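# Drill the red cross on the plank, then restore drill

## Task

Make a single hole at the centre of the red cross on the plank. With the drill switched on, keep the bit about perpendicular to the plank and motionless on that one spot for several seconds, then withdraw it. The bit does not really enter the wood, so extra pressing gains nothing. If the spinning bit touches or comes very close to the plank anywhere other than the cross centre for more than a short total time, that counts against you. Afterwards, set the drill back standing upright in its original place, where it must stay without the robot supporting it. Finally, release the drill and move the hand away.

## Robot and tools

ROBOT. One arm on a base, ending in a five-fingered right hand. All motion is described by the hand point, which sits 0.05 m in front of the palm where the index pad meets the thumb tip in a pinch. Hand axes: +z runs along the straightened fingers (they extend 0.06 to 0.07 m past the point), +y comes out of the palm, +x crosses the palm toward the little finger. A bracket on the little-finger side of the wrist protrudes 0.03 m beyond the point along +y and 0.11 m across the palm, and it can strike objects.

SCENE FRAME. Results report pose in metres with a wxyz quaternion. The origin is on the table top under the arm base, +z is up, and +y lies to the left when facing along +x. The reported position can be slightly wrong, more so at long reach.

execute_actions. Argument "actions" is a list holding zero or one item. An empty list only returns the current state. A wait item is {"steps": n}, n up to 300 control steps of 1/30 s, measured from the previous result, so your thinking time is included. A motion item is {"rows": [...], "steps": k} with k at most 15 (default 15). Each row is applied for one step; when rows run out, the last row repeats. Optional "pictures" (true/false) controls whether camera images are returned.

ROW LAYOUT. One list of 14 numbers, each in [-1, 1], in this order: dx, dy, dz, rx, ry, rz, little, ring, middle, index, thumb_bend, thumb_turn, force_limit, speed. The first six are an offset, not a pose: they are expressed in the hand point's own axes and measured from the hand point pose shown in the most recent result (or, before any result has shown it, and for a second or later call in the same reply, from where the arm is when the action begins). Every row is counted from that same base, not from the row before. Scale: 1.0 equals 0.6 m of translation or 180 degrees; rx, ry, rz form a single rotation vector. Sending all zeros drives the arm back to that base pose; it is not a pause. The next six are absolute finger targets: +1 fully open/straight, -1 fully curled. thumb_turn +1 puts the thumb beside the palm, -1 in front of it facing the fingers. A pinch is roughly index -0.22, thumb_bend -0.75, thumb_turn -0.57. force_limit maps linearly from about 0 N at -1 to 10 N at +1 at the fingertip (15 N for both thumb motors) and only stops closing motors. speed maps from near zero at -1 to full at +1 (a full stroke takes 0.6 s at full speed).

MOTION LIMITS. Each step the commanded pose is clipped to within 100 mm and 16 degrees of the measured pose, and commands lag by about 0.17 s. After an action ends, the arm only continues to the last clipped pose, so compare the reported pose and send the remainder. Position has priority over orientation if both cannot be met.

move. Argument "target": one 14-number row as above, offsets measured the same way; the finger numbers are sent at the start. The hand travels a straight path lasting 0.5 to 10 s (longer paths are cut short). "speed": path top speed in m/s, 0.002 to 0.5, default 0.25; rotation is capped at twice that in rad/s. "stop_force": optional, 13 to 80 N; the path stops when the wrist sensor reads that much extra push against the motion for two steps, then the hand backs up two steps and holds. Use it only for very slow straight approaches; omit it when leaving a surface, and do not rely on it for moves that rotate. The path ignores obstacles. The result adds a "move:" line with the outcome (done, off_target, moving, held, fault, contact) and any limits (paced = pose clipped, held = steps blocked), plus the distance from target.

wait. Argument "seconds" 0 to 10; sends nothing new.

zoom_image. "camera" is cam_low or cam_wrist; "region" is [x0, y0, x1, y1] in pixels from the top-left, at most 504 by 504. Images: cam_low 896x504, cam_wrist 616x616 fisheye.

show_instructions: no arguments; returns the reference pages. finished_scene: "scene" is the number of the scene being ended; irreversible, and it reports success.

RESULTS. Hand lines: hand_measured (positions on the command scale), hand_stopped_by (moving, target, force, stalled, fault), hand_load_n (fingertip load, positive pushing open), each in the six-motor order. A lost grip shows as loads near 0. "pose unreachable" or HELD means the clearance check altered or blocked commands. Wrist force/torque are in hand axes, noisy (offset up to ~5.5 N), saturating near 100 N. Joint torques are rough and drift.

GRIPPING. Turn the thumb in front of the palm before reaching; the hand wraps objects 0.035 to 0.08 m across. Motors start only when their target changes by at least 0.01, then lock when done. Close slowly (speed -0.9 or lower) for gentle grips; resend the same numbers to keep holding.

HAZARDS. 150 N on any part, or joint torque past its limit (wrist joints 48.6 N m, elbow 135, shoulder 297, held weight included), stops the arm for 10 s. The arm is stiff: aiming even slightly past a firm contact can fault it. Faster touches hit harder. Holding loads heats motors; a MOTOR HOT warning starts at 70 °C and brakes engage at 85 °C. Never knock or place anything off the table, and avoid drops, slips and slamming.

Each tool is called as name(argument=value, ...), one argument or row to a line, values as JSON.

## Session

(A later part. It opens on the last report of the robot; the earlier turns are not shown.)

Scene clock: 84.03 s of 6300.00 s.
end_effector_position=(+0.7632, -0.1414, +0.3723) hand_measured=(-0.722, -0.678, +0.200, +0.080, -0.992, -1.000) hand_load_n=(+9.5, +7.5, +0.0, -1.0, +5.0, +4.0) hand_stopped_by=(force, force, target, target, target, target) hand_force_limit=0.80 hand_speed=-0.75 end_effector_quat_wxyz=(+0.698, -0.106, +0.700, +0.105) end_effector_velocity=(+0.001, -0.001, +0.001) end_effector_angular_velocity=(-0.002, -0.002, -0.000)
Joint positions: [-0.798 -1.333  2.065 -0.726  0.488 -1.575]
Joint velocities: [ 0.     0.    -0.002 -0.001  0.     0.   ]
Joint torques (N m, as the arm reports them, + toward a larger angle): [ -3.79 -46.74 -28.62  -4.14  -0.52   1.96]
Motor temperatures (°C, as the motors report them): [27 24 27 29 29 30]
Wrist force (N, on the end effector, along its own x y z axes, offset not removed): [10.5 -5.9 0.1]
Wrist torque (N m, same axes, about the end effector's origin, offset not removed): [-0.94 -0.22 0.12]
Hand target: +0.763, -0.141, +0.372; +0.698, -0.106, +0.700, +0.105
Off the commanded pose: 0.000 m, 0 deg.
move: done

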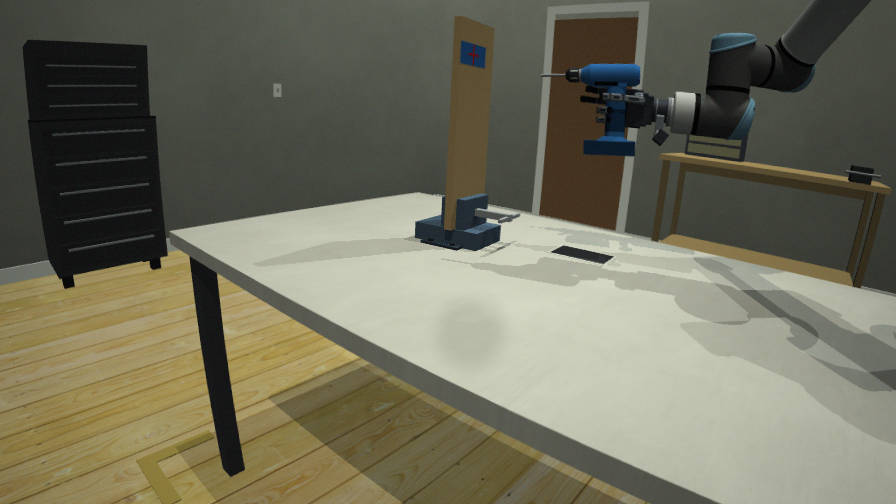

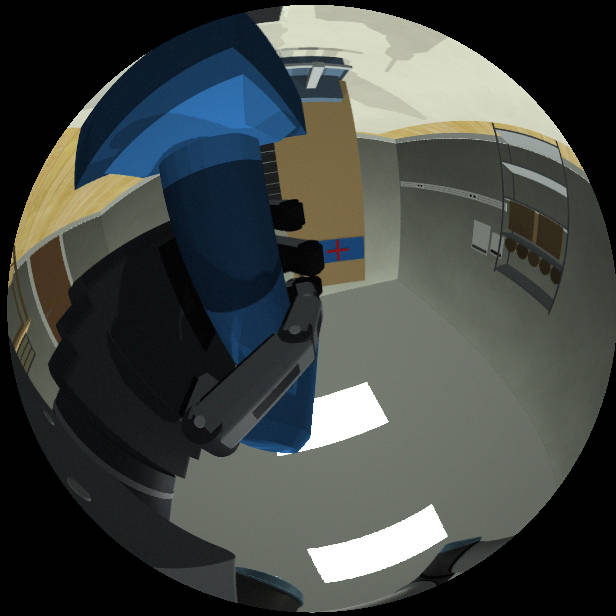

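move(
  target=[-0.04, 0.17, 0.15, 0.033, -0.02, 0, -0.98, -0.98, 0.2, 0.08, -1, -1, 0.8, -0.75],
  speed=0.08,
)

zoom_image(
  camera="cam_low",
  region=[430, 0, 650, 160],
)

Scene clock: 112.63 s of 6300.00 s.
end_effector_position=(+0.8188, -0.0177, +0.3958) hand_measured=(-0.722, -0.678, +0.200, +0.080, -0.992, -1.000) hand_load_n=(+9.5, +7.5, +0.0, -1.0, +5.0, +4.0) hand_stopped_by=(force, force, target, target, target, target) hand_force_limit=0.80 hand_speed=-0.75 end_effector_quat_wxyz=(+0.725, -0.066, +0.682, +0.072) end_effector_velocity=(+0.002, +0.003, +0.001) end_effector_angular_velocity=(-0.000, -0.002, -0.002)
Joint positions: [-0.538 -1.369  2.098 -0.808  0.853 -1.515]
Joint velocities: [ 0.006 -0.    -0.002 -0.001  0.009  0.   ]
Joint torques (N m, as the arm reports them, + toward a larger angle): [ 16.98 -46.84 -47.17  -6.08   4.68   1.97]
Motor temperatures (°C, as the motors report them): [27 24 27 29 29 30]
Wrist force (N, on the end effector, along its own x y z axes, offset not removed): [11.9 1.0 -5.2]
Wrist torque (N m, same axes, about the end effector's origin, offset not removed): [0.34 -0.17 0.29]
Hand target: +0.819, -0.017, +0.396; +0.725, -0.066, +0.682, +0.072
Off the commanded pose: 0.001 m, 0 deg.
move: done

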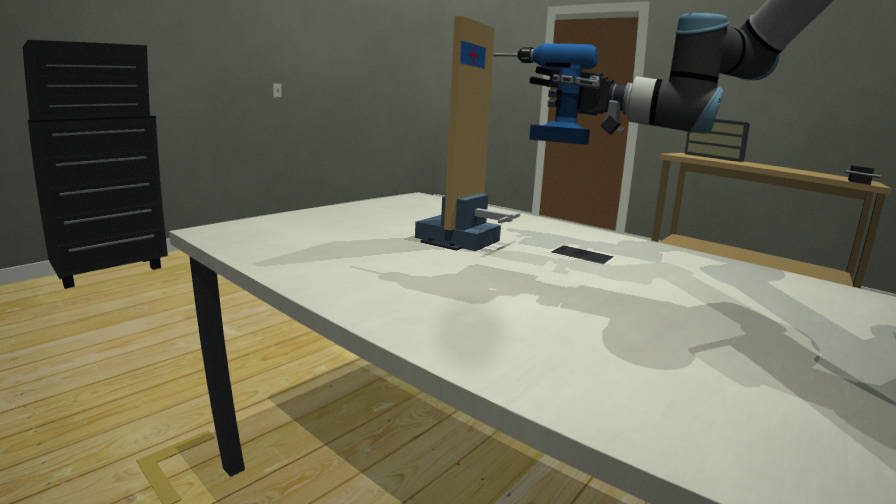

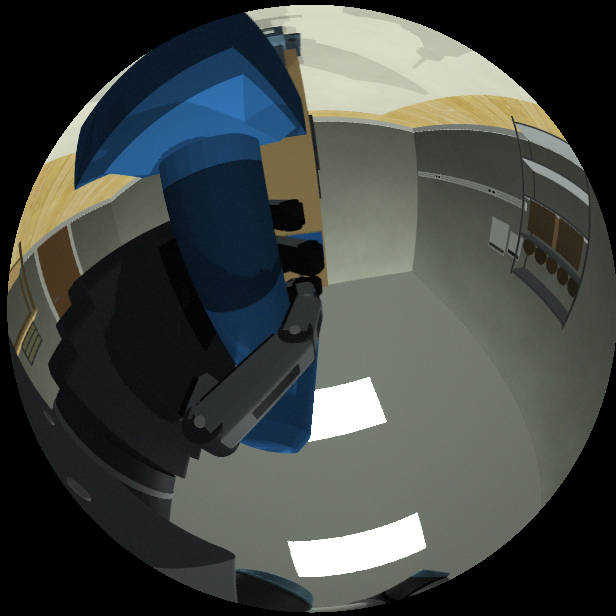

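Region (430, 0, 650, 160) of cam_low's 896x504 image, scaled by 2.291, with more detail than that image has; it fills the top 367 rows of this view, and the rest is white.

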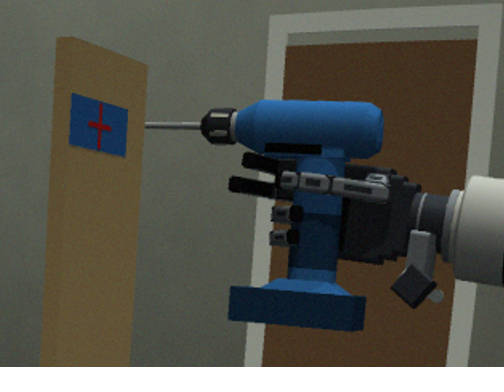

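move(
  target=[0.0026, -0.0036, 0.042, 0, 0, 0, -0.98, -0.98, 0.2, 0.08, -1, -1, 0.8, -0.75],
  speed=0.02,
  stop_force=13,
)

zoom_image(
  camera="cam_low",
  region=[440, 10, 560, 110],
)

Scene clock: 125.60 s of 6300.00 s.
end_effector_position=(+0.8437, -0.0149, +0.3958) hand_measured=(-0.722, -0.678, +0.200, +0.080, -0.992, -1.000) hand_load_n=(+9.5, +7.5, +0.0, -1.0, +5.0, +4.0) hand_stopped_by=(force, force, target, target, target, target) hand_force_limit=0.80 hand_speed=-0.75 end_effector_quat_wxyz=(+0.725, -0.066, +0.682, +0.072) end_effector_velocity=(+0.002, +0.001, +0.000) end_effector_angular_velocity=(-0.000, -0.001, +0.000)
Joint positions: [-0.512 -1.334  2.052 -0.795  0.878 -1.518]
Joint velocities: [ 0.002  0.002 -0.003  0.001  0.002 -0.   ]
Joint torques (N m, as the arm reports them, + toward a larger angle): [  6.95 -49.78 -47.34  -1.39   5.18  -1.63]
Motor temperatures (°C, as the motors report them): [27 24 27 29 29 30]
Wrist force (N, on the end effector, along its own x y z axes, offset not removed): [10.7 2.0 -0.9]
Wrist torque (N m, same axes, about the end effector's origin, offset not removed): [0.42 -0.02 0.29]
Hand target: +0.844, -0.015, +0.396; +0.725, -0.066, +0.682, +0.072
Off the commanded pose: 0.000 m, 0 deg.
move: done

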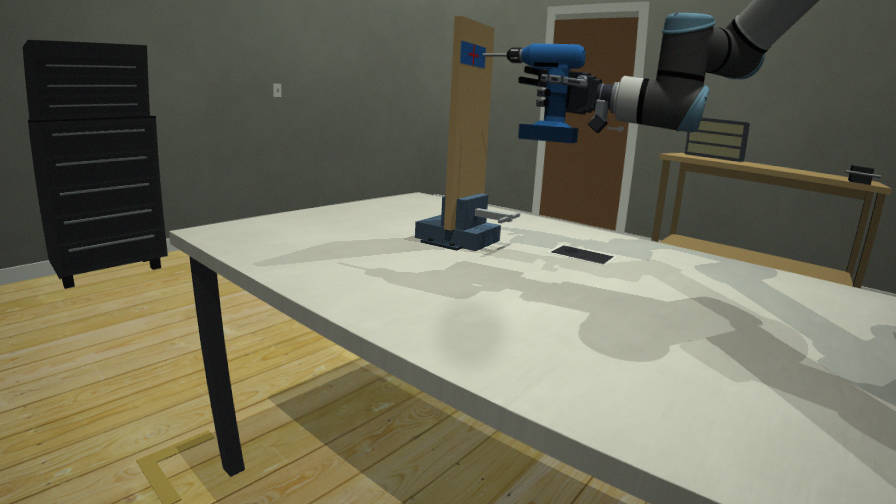

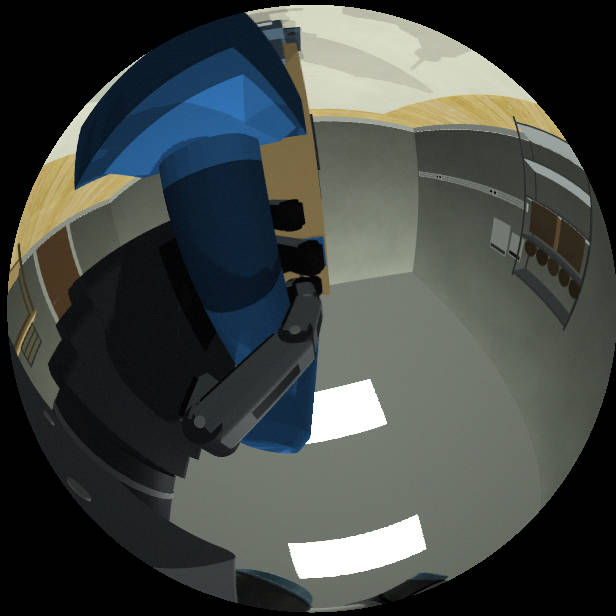

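Region (440, 10, 560, 110) of cam_low's 896x504 image, scaled by 4.200, with more detail than that image has.

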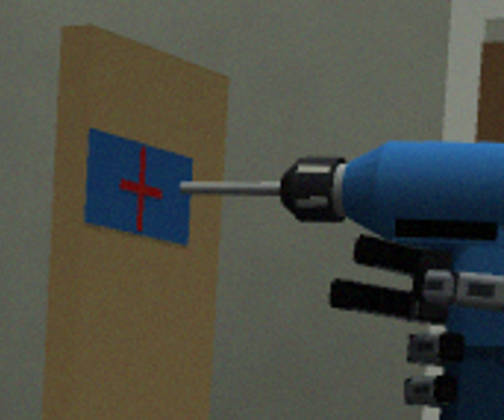

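move(
  target=[0.0013, -0.0018, 0.02, 0, 0, 0, -0.98, -0.98, 0.2, 0.08, -1, -1, 0.8, -0.75],
  speed=0.01,
  stop_force=13,
)

zoom_image(
  camera="cam_low",
  region=[420, 30, 560, 170],
)

Scene clock: 129.27 s of 6300.00 s.
end_effector_position=(+0.8554, -0.0136, +0.3957) hand_measured=(-0.722, -0.678, +0.200, +0.080, -0.992, -1.000) hand_load_n=(+9.5, +7.5, +0.0, -1.0, +5.0, +4.0) hand_stopped_by=(force, force, target, target, target, target) hand_force_limit=0.80 hand_speed=-0.75 end_effector_quat_wxyz=(+0.725, -0.066, +0.682, +0.072) end_effector_velocity=(+0.002, -0.000, -0.002) end_effector_angular_velocity=(+0.001, +0.003, -0.001)
Joint positions: [-0.501 -1.318  2.03  -0.789  0.89  -1.519]
Joint velocities: [ 0.002  0.005 -0.004  0.002  0.002 -0.   ]
Joint torques (N m, as the arm reports them, + toward a larger angle): [ 11.3  -56.27 -46.82  -1.7    4.59  -1.66]
Motor temperatures (°C, as the motors report them): [27 24 27 29 29 30]
Wrist force (N, on the end effector, along its own x y z axes, offset not removed): [14.2 -6.0 -4.5]
Wrist torque (N m, same axes, about the end effector's origin, offset not removed): [-0.50 -0.40 0.32]
Hand target: +0.856, -0.014, +0.396; +0.725, -0.066, +0.682, +0.072
Off the commanded pose: 0.000 m, 0 deg.
move: done

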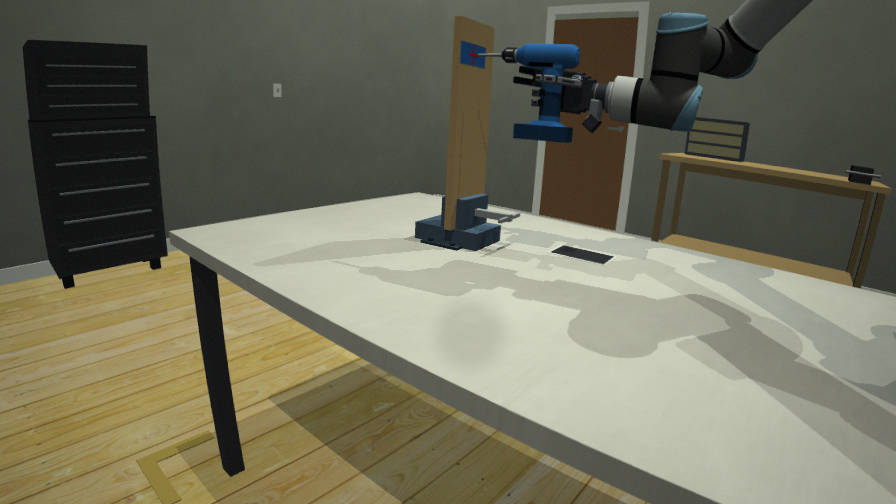

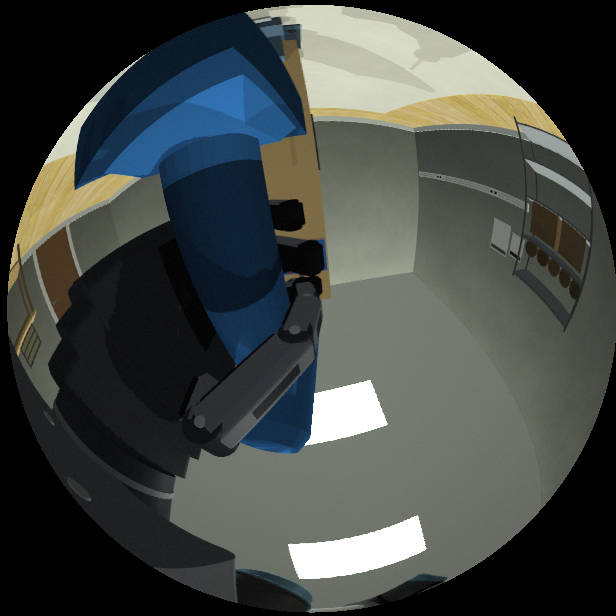

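Region (420, 30, 560, 170) of cam_low's 896x504 image, scaled by 3.600, with more detail than that image has.

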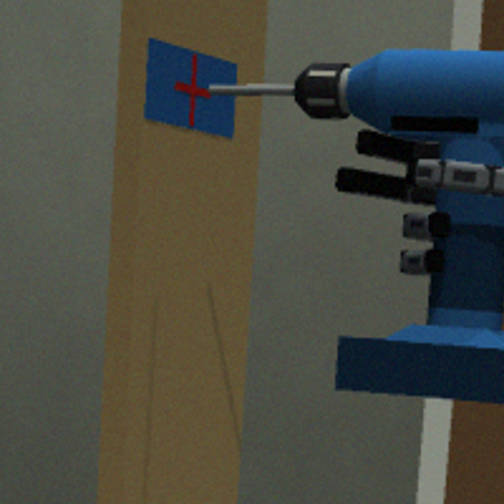

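move(
  target=[-0.002, -0.038, 0.014, 0, 0, 0, -0.98, -0.98, 0.2, 0.08, -1, -1, 0.8, -0.75],
  speed=0.015,
)

zoom_image(
  camera="cam_low",
  region=[420, 30, 560, 170],
)

Scene clock: 138.30 s of 6300.00 s.
end_effector_position=(+0.8678, -0.0341, +0.3974) hand_measured=(-0.722, -0.678, +0.200, +0.080, -0.992, -1.000) hand_load_n=(+9.5, +7.5, +0.0, -1.0, +5.0, +4.0) hand_stopped_by=(force, force, target, target, target, target) hand_force_limit=0.80 hand_speed=-0.75 end_effector_quat_wxyz=(+0.725, -0.066, +0.682, +0.072) end_effector_velocity=(+0.001, -0.005, +0.001) end_effector_angular_velocity=(-0.000, -0.001, -0.002)
Joint positions: [-0.521 -1.297  1.997 -0.779  0.87  -1.517]
Joint velocities: [-0.005  0.002 -0.005  0.002 -0.002  0.   ]
Joint torques (N m, as the arm reports them, + toward a larger angle): [ -9.44 -56.11 -47.6   -1.89  -3.19   1.84]
Motor temperatures (°C, as the motors report them): [27 24 27 29 29 30]
Wrist force (N, on the end effector, along its own x y z axes, offset not removed): [10.4 0.0 -5.6]
Wrist torque (N m, same axes, about the end effector's origin, offset not removed): [0.38 0.09 0.23]
Hand target: +0.868, -0.034, +0.397; +0.725, -0.066, +0.682, +0.072
Off the commanded pose: 0.000 m, 0 deg.
move: done

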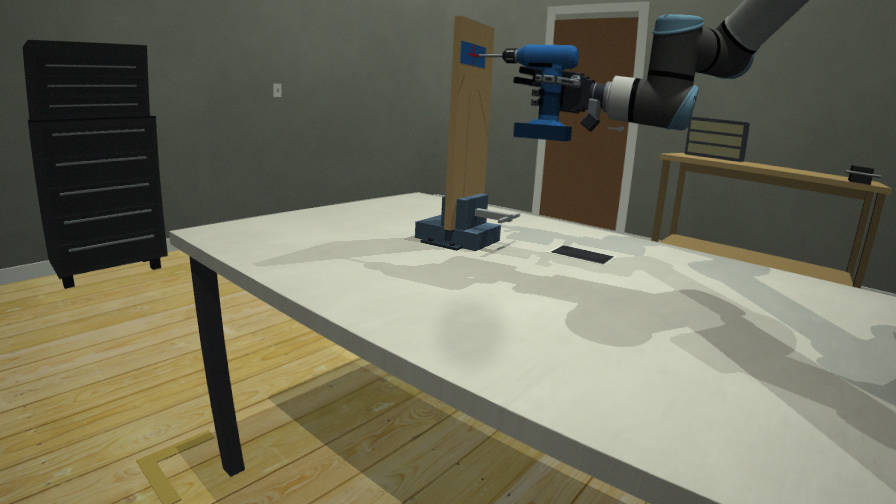

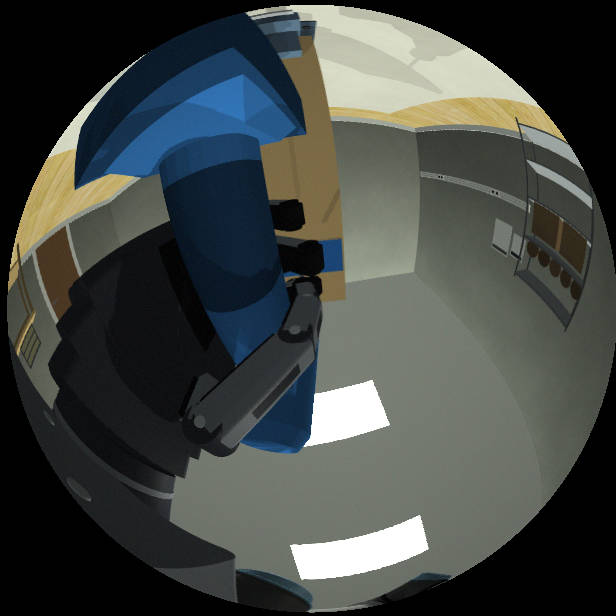

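Region (420, 30, 560, 170) of cam_low's 896x504 image, scaled by 3.600, with more detail than that image has.

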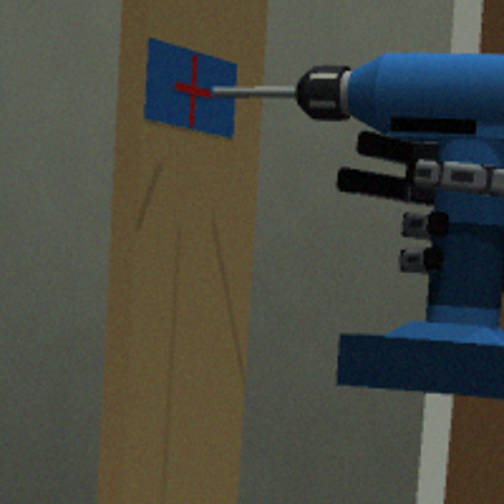

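move(
  target=[-0.001, -0.011, 0.014, 0, 0, 0, -0.98, -0.98, 0.2, 0.08, -1, -1, 0.8, -0.75],
  speed=0.01,
)

zoom_image(
  camera="cam_low",
  region=[440, 30, 520, 110],
)

Scene clock: 142.97 s of 6300.00 s.
end_effector_position=(+0.8770, -0.0388, +0.3985) hand_measured=(-0.722, -0.678, +0.200, +0.080, -0.992, -1.000) hand_load_n=(+9.5, +7.5, +0.0, -1.0, +5.0, +4.0) hand_stopped_by=(force, force, target, target, target, target) hand_force_limit=0.80 hand_speed=-0.75 end_effector_quat_wxyz=(+0.725, -0.066, +0.682, +0.072) end_effector_velocity=(+0.002, -0.002, -0.000) end_effector_angular_velocity=(+0.000, +0.001, -0.001)
Joint positions: [-0.52  -1.283  1.976 -0.771  0.87  -1.517]
Joint velocities: [-0.     0.004 -0.005  0.003  0.    -0.   ]
Joint torques (N m, as the arm reports them, + toward a larger angle): [  9.73 -58.59 -48.3   -1.24   4.56  -1.78]
Motor temperatures (°C, as the motors report them): [27 24 27 29 29 30]
Wrist force (N, on the end effector, along its own x y z axes, offset not removed): [5.4 -0.6 0.7]
Wrist torque (N m, same axes, about the end effector's origin, offset not removed): [-0.01 0.82 -0.22]
Hand target: +0.877, -0.039, +0.399; +0.725, -0.066, +0.682, +0.072
Off the commanded pose: 0.000 m, 0 deg.
move: done

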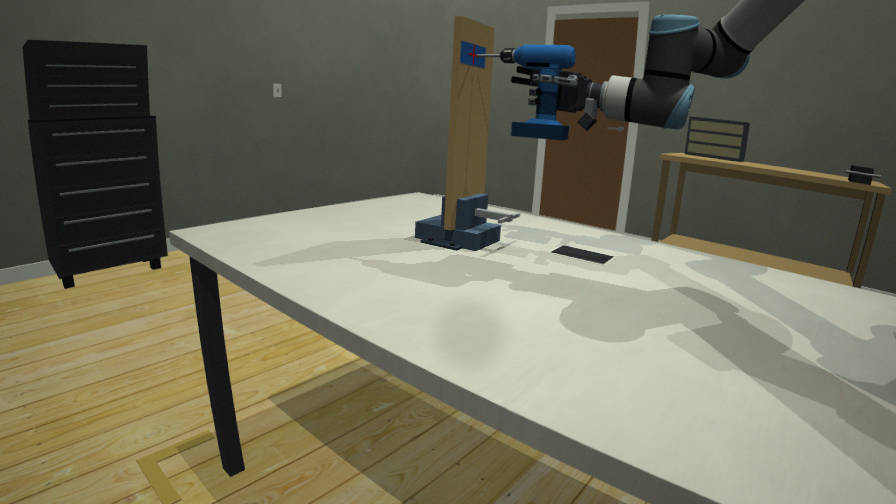

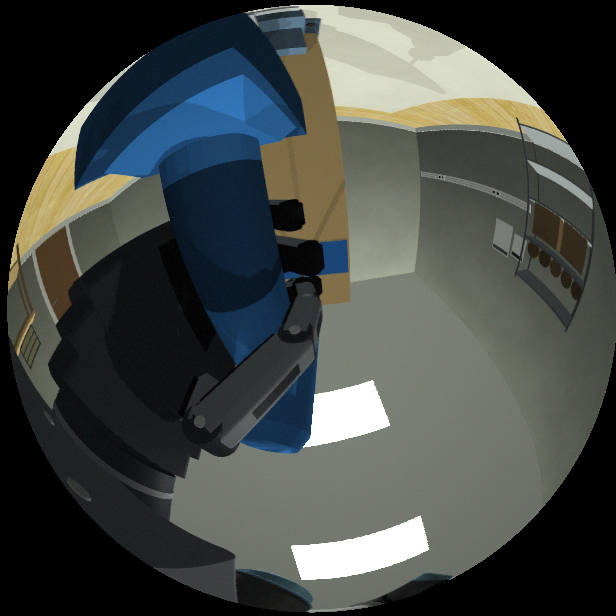

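Region (440, 30, 520, 110) of cam_low's 896x504 image, scaled by 6.300, with more detail than that image has.

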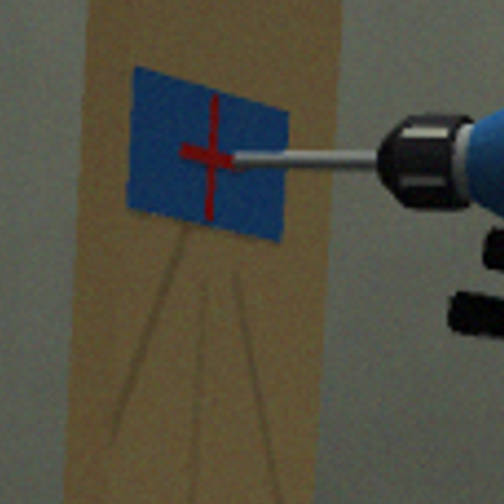

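move(
  target=[0.0, -0.0015, 0.017, 0, 0, 0, -0.98, -0.98, 0.2, 0.08, -1, -1, 0.8, -0.75],
  speed=0.003,
  stop_force=13,
)

zoom_image(
  camera="cam_low",
  region=[440, 30, 520, 110],
)

Scene clock: 149.83 s of 6300.00 s.
end_effector_position=(+0.8863, -0.0378, +0.3990) hand_measured=(-0.722, -0.678, +0.200, +0.080, -0.992, -1.000) hand_load_n=(+8.0, +5.5, +0.0, -1.5, +6.0, +3.0) hand_stopped_by=(force, force, target, target, target, target) hand_force_limit=0.80 hand_speed=-0.75 end_effector_quat_wxyz=(+0.724, -0.066, +0.682, +0.072) end_effector_velocity=(-0.001, +0.001, +0.000) end_effector_angular_velocity=(+0.000, +0.000, +0.001)
Joint positions: [-0.511 -1.271  1.958 -0.764  0.879 -1.518]
Joint velocities: [ 0.001 -0.002  0.001  0.    -0.     0.   ]
Joint torques (N m, as the arm reports them, + toward a larger angle): [-10.12 -91.66 -39.19  -6.81   1.21  -0.95]
Motor temperatures (°C, as the motors report them): [27 24 27 29 29 30]
Wrist force (N, on the end effector, along its own x y z axes, offset not removed): [14.2 4.4 -20.3]
Wrist torque (N m, same axes, about the end effector's origin, offset not removed): [1.01 -0.49 0.49]
Hand target: +0.886, -0.038, +0.399; +0.725, -0.066, +0.682, +0.072
Off the commanded pose: 0.001 m, 0 deg.
move: contact

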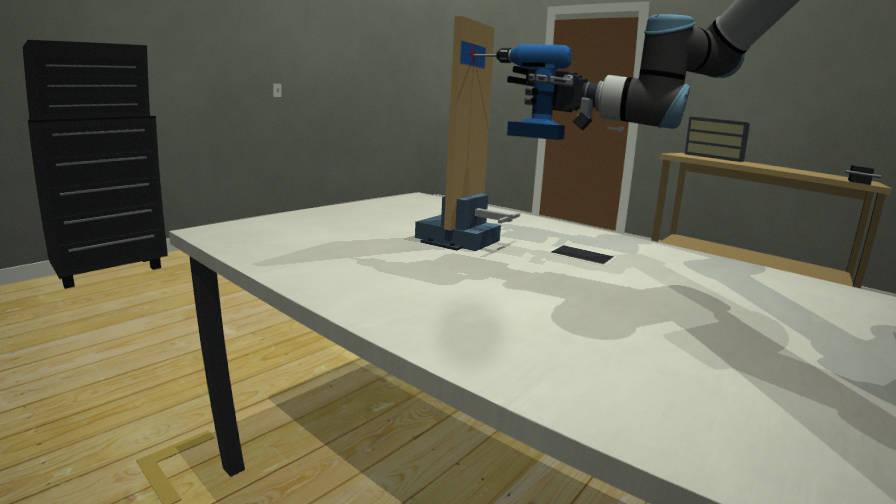

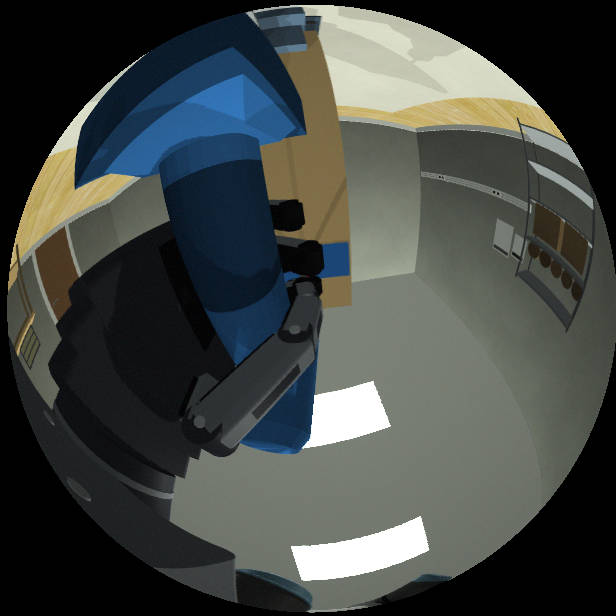

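Region (440, 30, 520, 110) of cam_low's 896x504 image, scaled by 6.300, with more detail than that image has.

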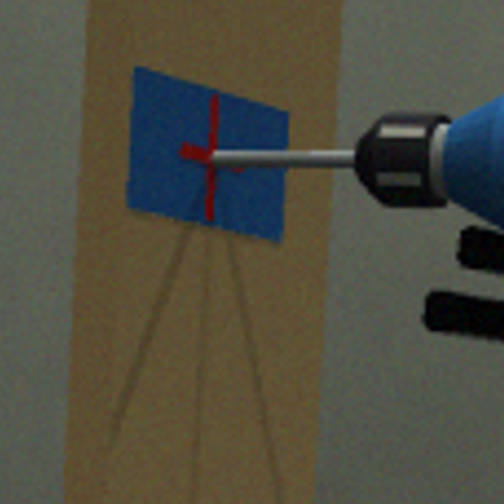

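Tip on centre. Pull trigger.

move(
  target=[0, 0, 0, 0, 0, 0, -0.98, -0.98, 0.2, -0.22, -1, -1, 0.8, -0.75],
  speed=0.003,
)

zoom_image(
  camera="cam_low",
  region=[440, 20, 580, 120],
)

Scene clock: 153.20 s of 6300.00 s.
end_effector_position=(+0.8863, -0.0378, +0.3990) hand_measured=(-0.722, -0.678, +0.200, -0.218, -0.992, -1.000) hand_load_n=(+8.0, +5.0, +0.0, +3.5, +7.0, +2.5) hand_stopped_by=(force, force, target, target, target, target) hand_force_limit=0.80 hand_speed=-0.75 end_effector_quat_wxyz=(+0.724, -0.066, +0.682, +0.072) end_effector_velocity=(+0.000, -0.000, +0.000) end_effector_angular_velocity=(-0.000, -0.001, -0.000)
Joint positions: [-0.512 -1.271  1.958 -0.764  0.879 -1.518]
Joint velocities: [-0.  0. -0. -0. -0. -0.]
Joint torques (N m, as the arm reports them, + toward a larger angle): [ 11.05 -57.23 -51.28  -1.79   4.91  -0.91]
Motor temperatures (°C, as the motors report them): [27 24 27 29 29 30]
Wrist force (N, on the end effector, along its own x y z axes, offset not removed): [8.2 -3.4 -11.4]
Wrist torque (N m, same axes, about the end effector's origin, offset not removed): [-0.10 0.41 -0.08]
Hand target: +0.886, -0.038, +0.399; +0.724, -0.066, +0.682, +0.072
Off the commanded pose: 0.000 m, 0 deg.
move: done

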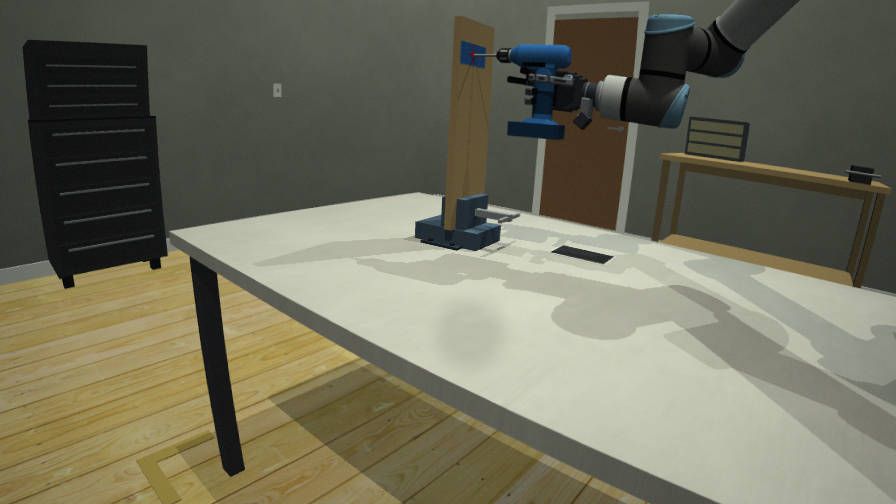

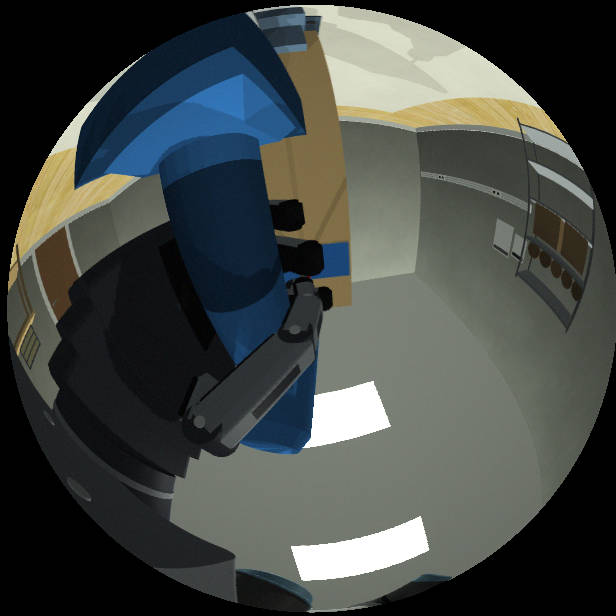

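Region (440, 20, 580, 120) of cam_low's 896x504 image, scaled by 3.600, with more detail than that image has; it fills the top 360 rows of this view, and the rest is white.

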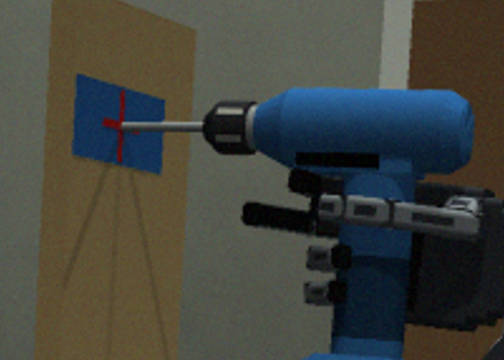

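Not on yet; close further.

move(
  target=[0, 0, 0, 0, 0, 0, -0.98, -0.98, 0.2, -0.32, -1, -1, 0.8, -0.75],
  speed=0.003,
)

zoom_image(
  camera="cam_low",
  region=[440, 20, 580, 120],
)

Scene clock: 155.87 s of 6300.00 s.
end_effector_position=(+0.8864, -0.0378, +0.3990) hand_measured=(-0.722, -0.678, +0.200, -0.254, -0.992, -1.000) hand_load_n=(+7.5, +4.5, +0.0, +11.0, +7.5, +2.0) hand_stopped_by=(force, force, target, force, target, target) hand_force_limit=0.80 hand_speed=-0.75 end_effector_quat_wxyz=(+0.724, -0.066, +0.682, +0.072) end_effector_velocity=(-0.000, +0.000, -0.002) end_effector_angular_velocity=(+0.001, +0.002, -0.000)
Joint positions: [-0.511 -1.271  1.958 -0.764  0.879 -1.518]
Joint velocities: [-0.     0.001  0.001 -0.    -0.    -0.   ]
Joint torques (N m, as the arm reports them, + toward a larger angle): [  5.94 -61.19 -47.35  -2.01   4.59  -0.19]
Motor temperatures (°C, as the motors report them): [27 24 27 29 29 30]
Wrist force (N, on the end effector, along its own x y z axes, offset not removed): [12.4 -0.9 -2.2]
Wrist torque (N m, same axes, about the end effector's origin, offset not removed): [-0.23 -0.48 0.19]
Hand target: +0.886, -0.038, +0.399; +0.724, -0.066, +0.682, +0.072
Off the commanded pose: 0.000 m, 0 deg.
move: done

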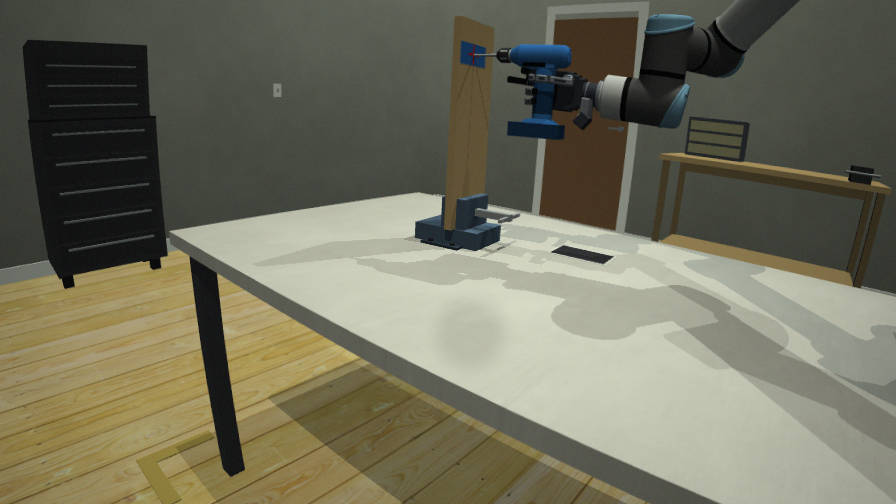

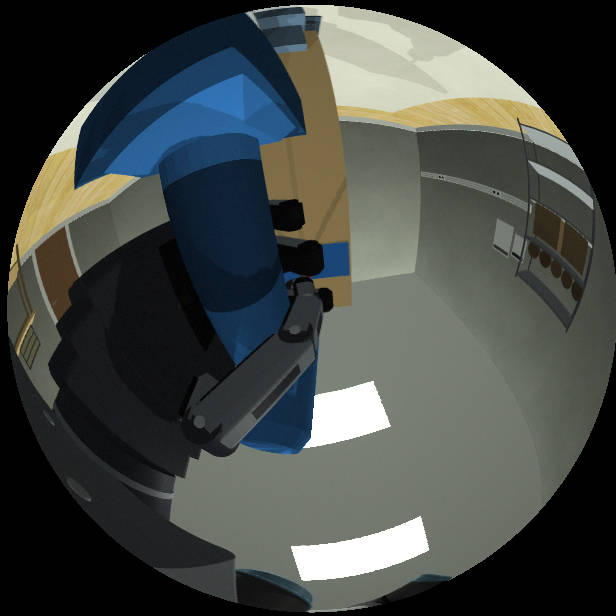

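Region (440, 20, 580, 120) of cam_low's 896x504 image, scaled by 3.600, with more detail than that image has; it fills the top 360 rows of this view, and the rest is white.

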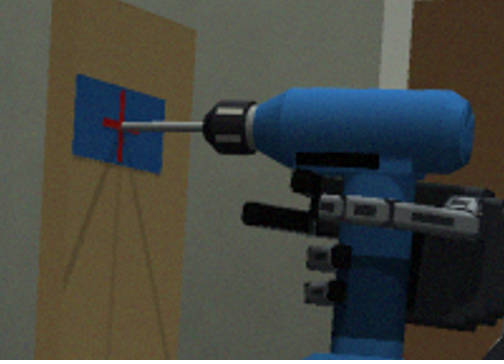

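zoom_image(
  camera="cam_wrist",
  region=[240, 200, 380, 360],
)

zoom_image(
  camera="cam_low",
  region=[500, 50, 580, 115],
)

Region (240, 200, 380, 360) of cam_wrist's 616x616 image, scaled by 3.150, with more detail than that image has; it fills the left 441 columns of this view, and the rest is white.

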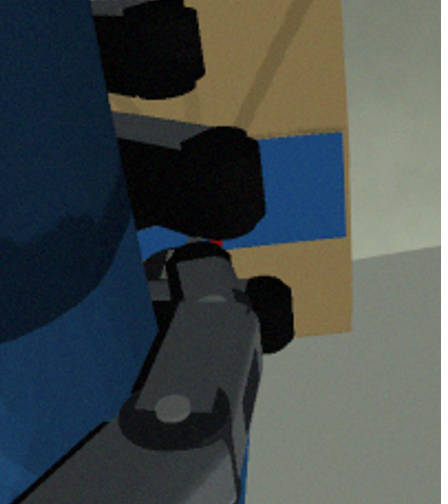

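Region (500, 50, 580, 115) of cam_low's 896x504 image, scaled by 6.300, with more detail than that image has; it fills the top 410 rows of this view, and the rest is white.

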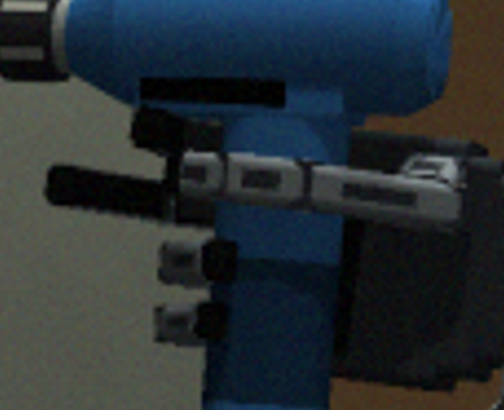

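move(
  target=[0, 0, 0, 0, 0, 0, -0.98, -0.98, -0.1, -0.32, -1, -1, 0.8, -0.75],
  speed=0.003,
)

zoom_image(
  camera="cam_low",
  region=[460, 30, 580, 120],
)

Scene clock: 170.20 s of 6300.00 s.
end_effector_position=(+0.8863, -0.0378, +0.3990) hand_measured=(-0.722, -0.678, -0.100, -0.254, -0.992, -1.000) hand_load_n=(+7.5, +4.5, +0.0, +11.0, +7.5, +2.0) hand_stopped_by=(force, force, target, force, target, target) hand_force_limit=0.80 hand_speed=-0.75 end_effector_quat_wxyz=(+0.724, -0.066, +0.682, +0.072) end_effector_velocity=(-0.000, -0.000, -0.000) end_effector_angular_velocity=(-0.000, -0.000, -0.001)
Joint positions: [-0.512 -1.271  1.958 -0.764  0.879 -1.518]
Joint velocities: [-0.001 -0.     0.001 -0.    -0.    -0.   ]
Joint torques (N m, as the arm reports them, + toward a larger angle): [ -3.8  -84.24 -40.96  -2.45   4.47  -1.16]
Motor temperatures (°C, as the motors report them): [27 24 27 29 29 30]
Wrist force (N, on the end effector, along its own x y z axes, offset not removed): [8.6 -2.8 -8.6]
Wrist torque (N m, same axes, about the end effector's origin, offset not removed): [0.06 0.31 0.06]
Hand target: +0.886, -0.038, +0.399; +0.724, -0.066, +0.682, +0.072
Off the commanded pose: 0.000 m, 0 deg.
move: done

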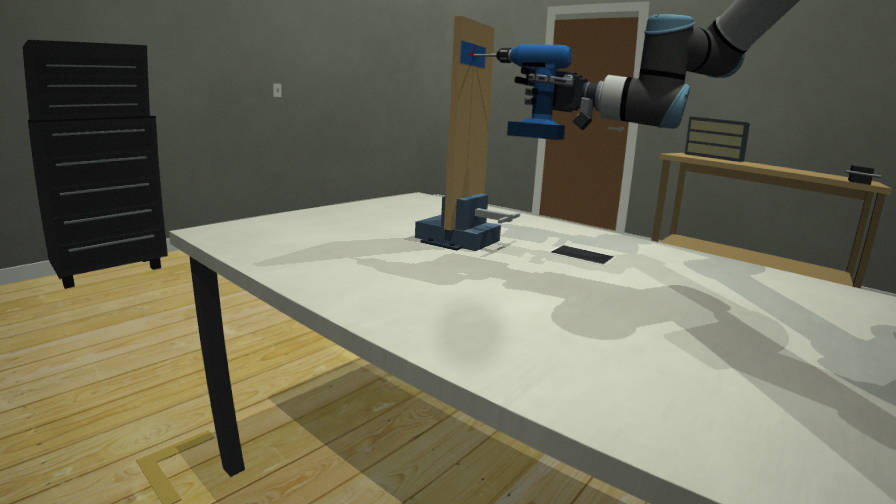

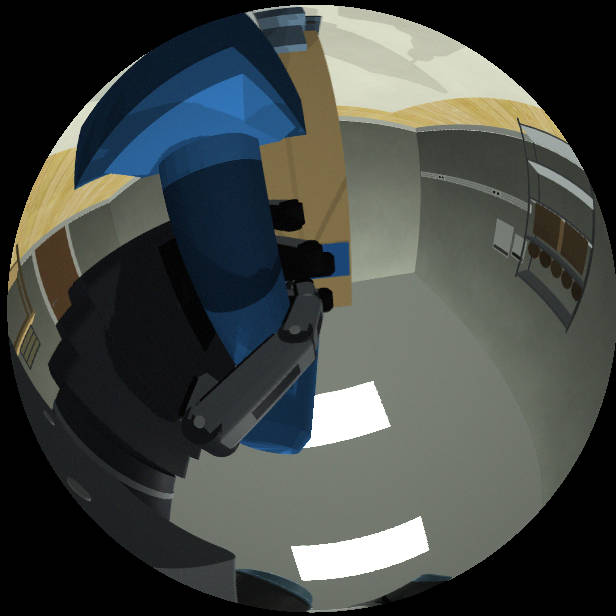

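Region (460, 30, 580, 120) of cam_low's 896x504 image, scaled by 4.200, with more detail than that image has; it fills the top 378 rows of this view, and the rest is white.

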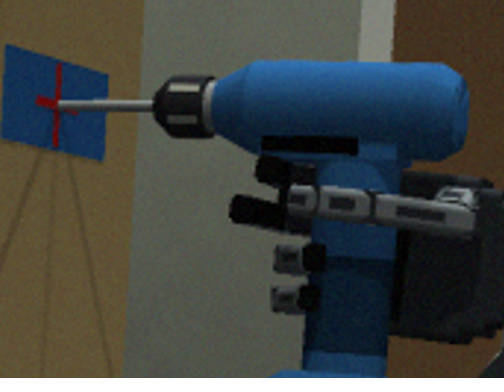

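move(
  target=[0, 0, 0, 0, 0, 0, -0.98, -0.98, -0.35, -0.32, -1, -1, 0.8, -0.75],
  speed=0.003,
)

zoom_image(
  camera="cam_low",
  region=[460, 30, 580, 120],
)

Scene clock: 172.57 s of 6300.00 s.
end_effector_position=(+0.8863, -0.0378, +0.3990) hand_measured=(-0.722, -0.678, -0.246, -0.254, -0.990, -1.000) hand_load_n=(+7.5, +4.5, +11.0, +10.0, +8.0, +2.0) hand_stopped_by=(force, force, force, force, target, target) hand_force_limit=0.80 hand_speed=-0.75 end_effector_quat_wxyz=(+0.724, -0.066, +0.682, +0.072) end_effector_velocity=(+0.001, +0.001, +0.001) end_effector_angular_velocity=(-0.000, -0.001, +0.001)
Joint positions: [-0.512 -1.271  1.958 -0.764  0.879 -1.518]
Joint velocities: [ 0.001  0.001 -0.002  0.    -0.     0.   ]
Joint torques (N m, as the arm reports them, + toward a larger angle): [  8.61 -72.74 -47.7   -2.5    4.23  -0.1 ]
Motor temperatures (°C, as the motors report them): [27 24 27 29 29 30]
Wrist force (N, on the end effector, along its own x y z axes, offset not removed): [13.8 -4.5 -5.9]
Wrist torque (N m, same axes, about the end effector's origin, offset not removed): [-0.30 -0.56 0.35]
Hand target: +0.886, -0.038, +0.399; +0.724, -0.066, +0.682, +0.072
Off the commanded pose: 0.000 m, 0 deg.
move: done

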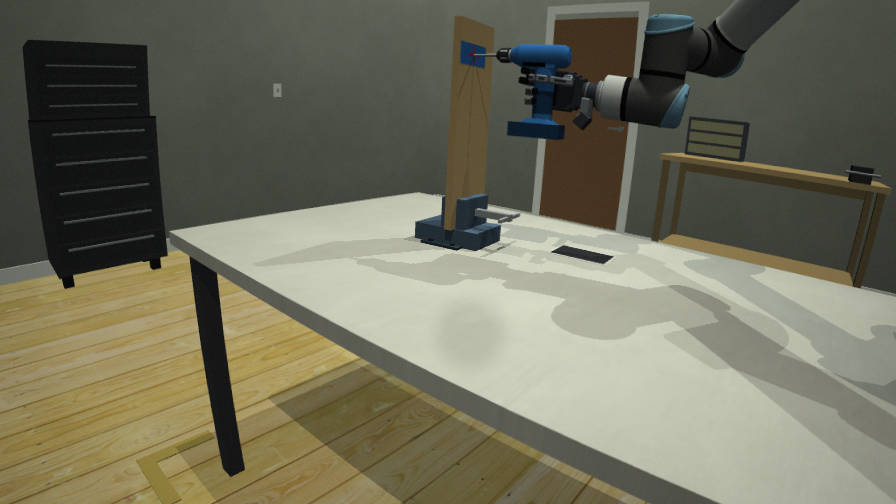

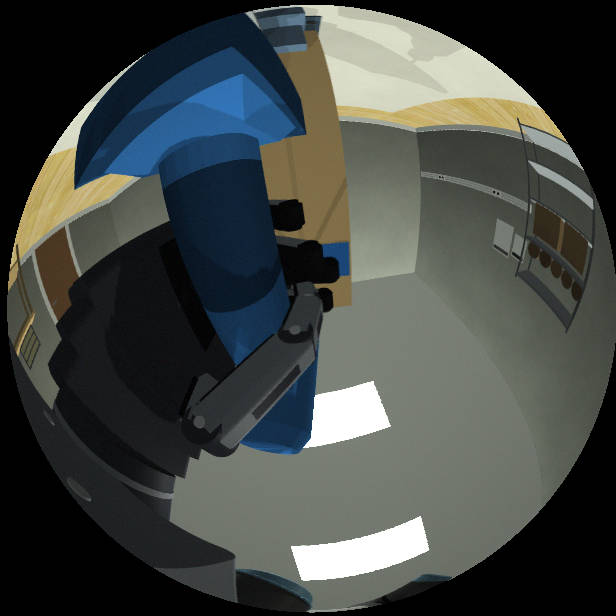

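Region (460, 30, 580, 120) of cam_low's 896x504 image, scaled by 4.200, with more detail than that image has; it fills the top 378 rows of this view, and the rest is white.

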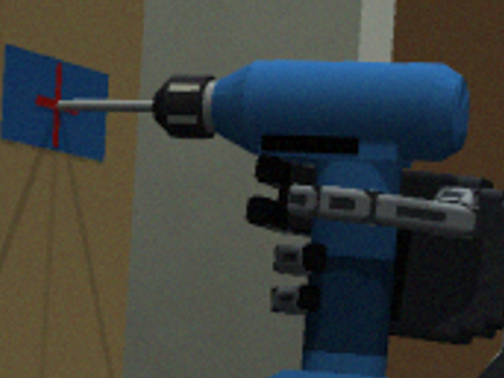

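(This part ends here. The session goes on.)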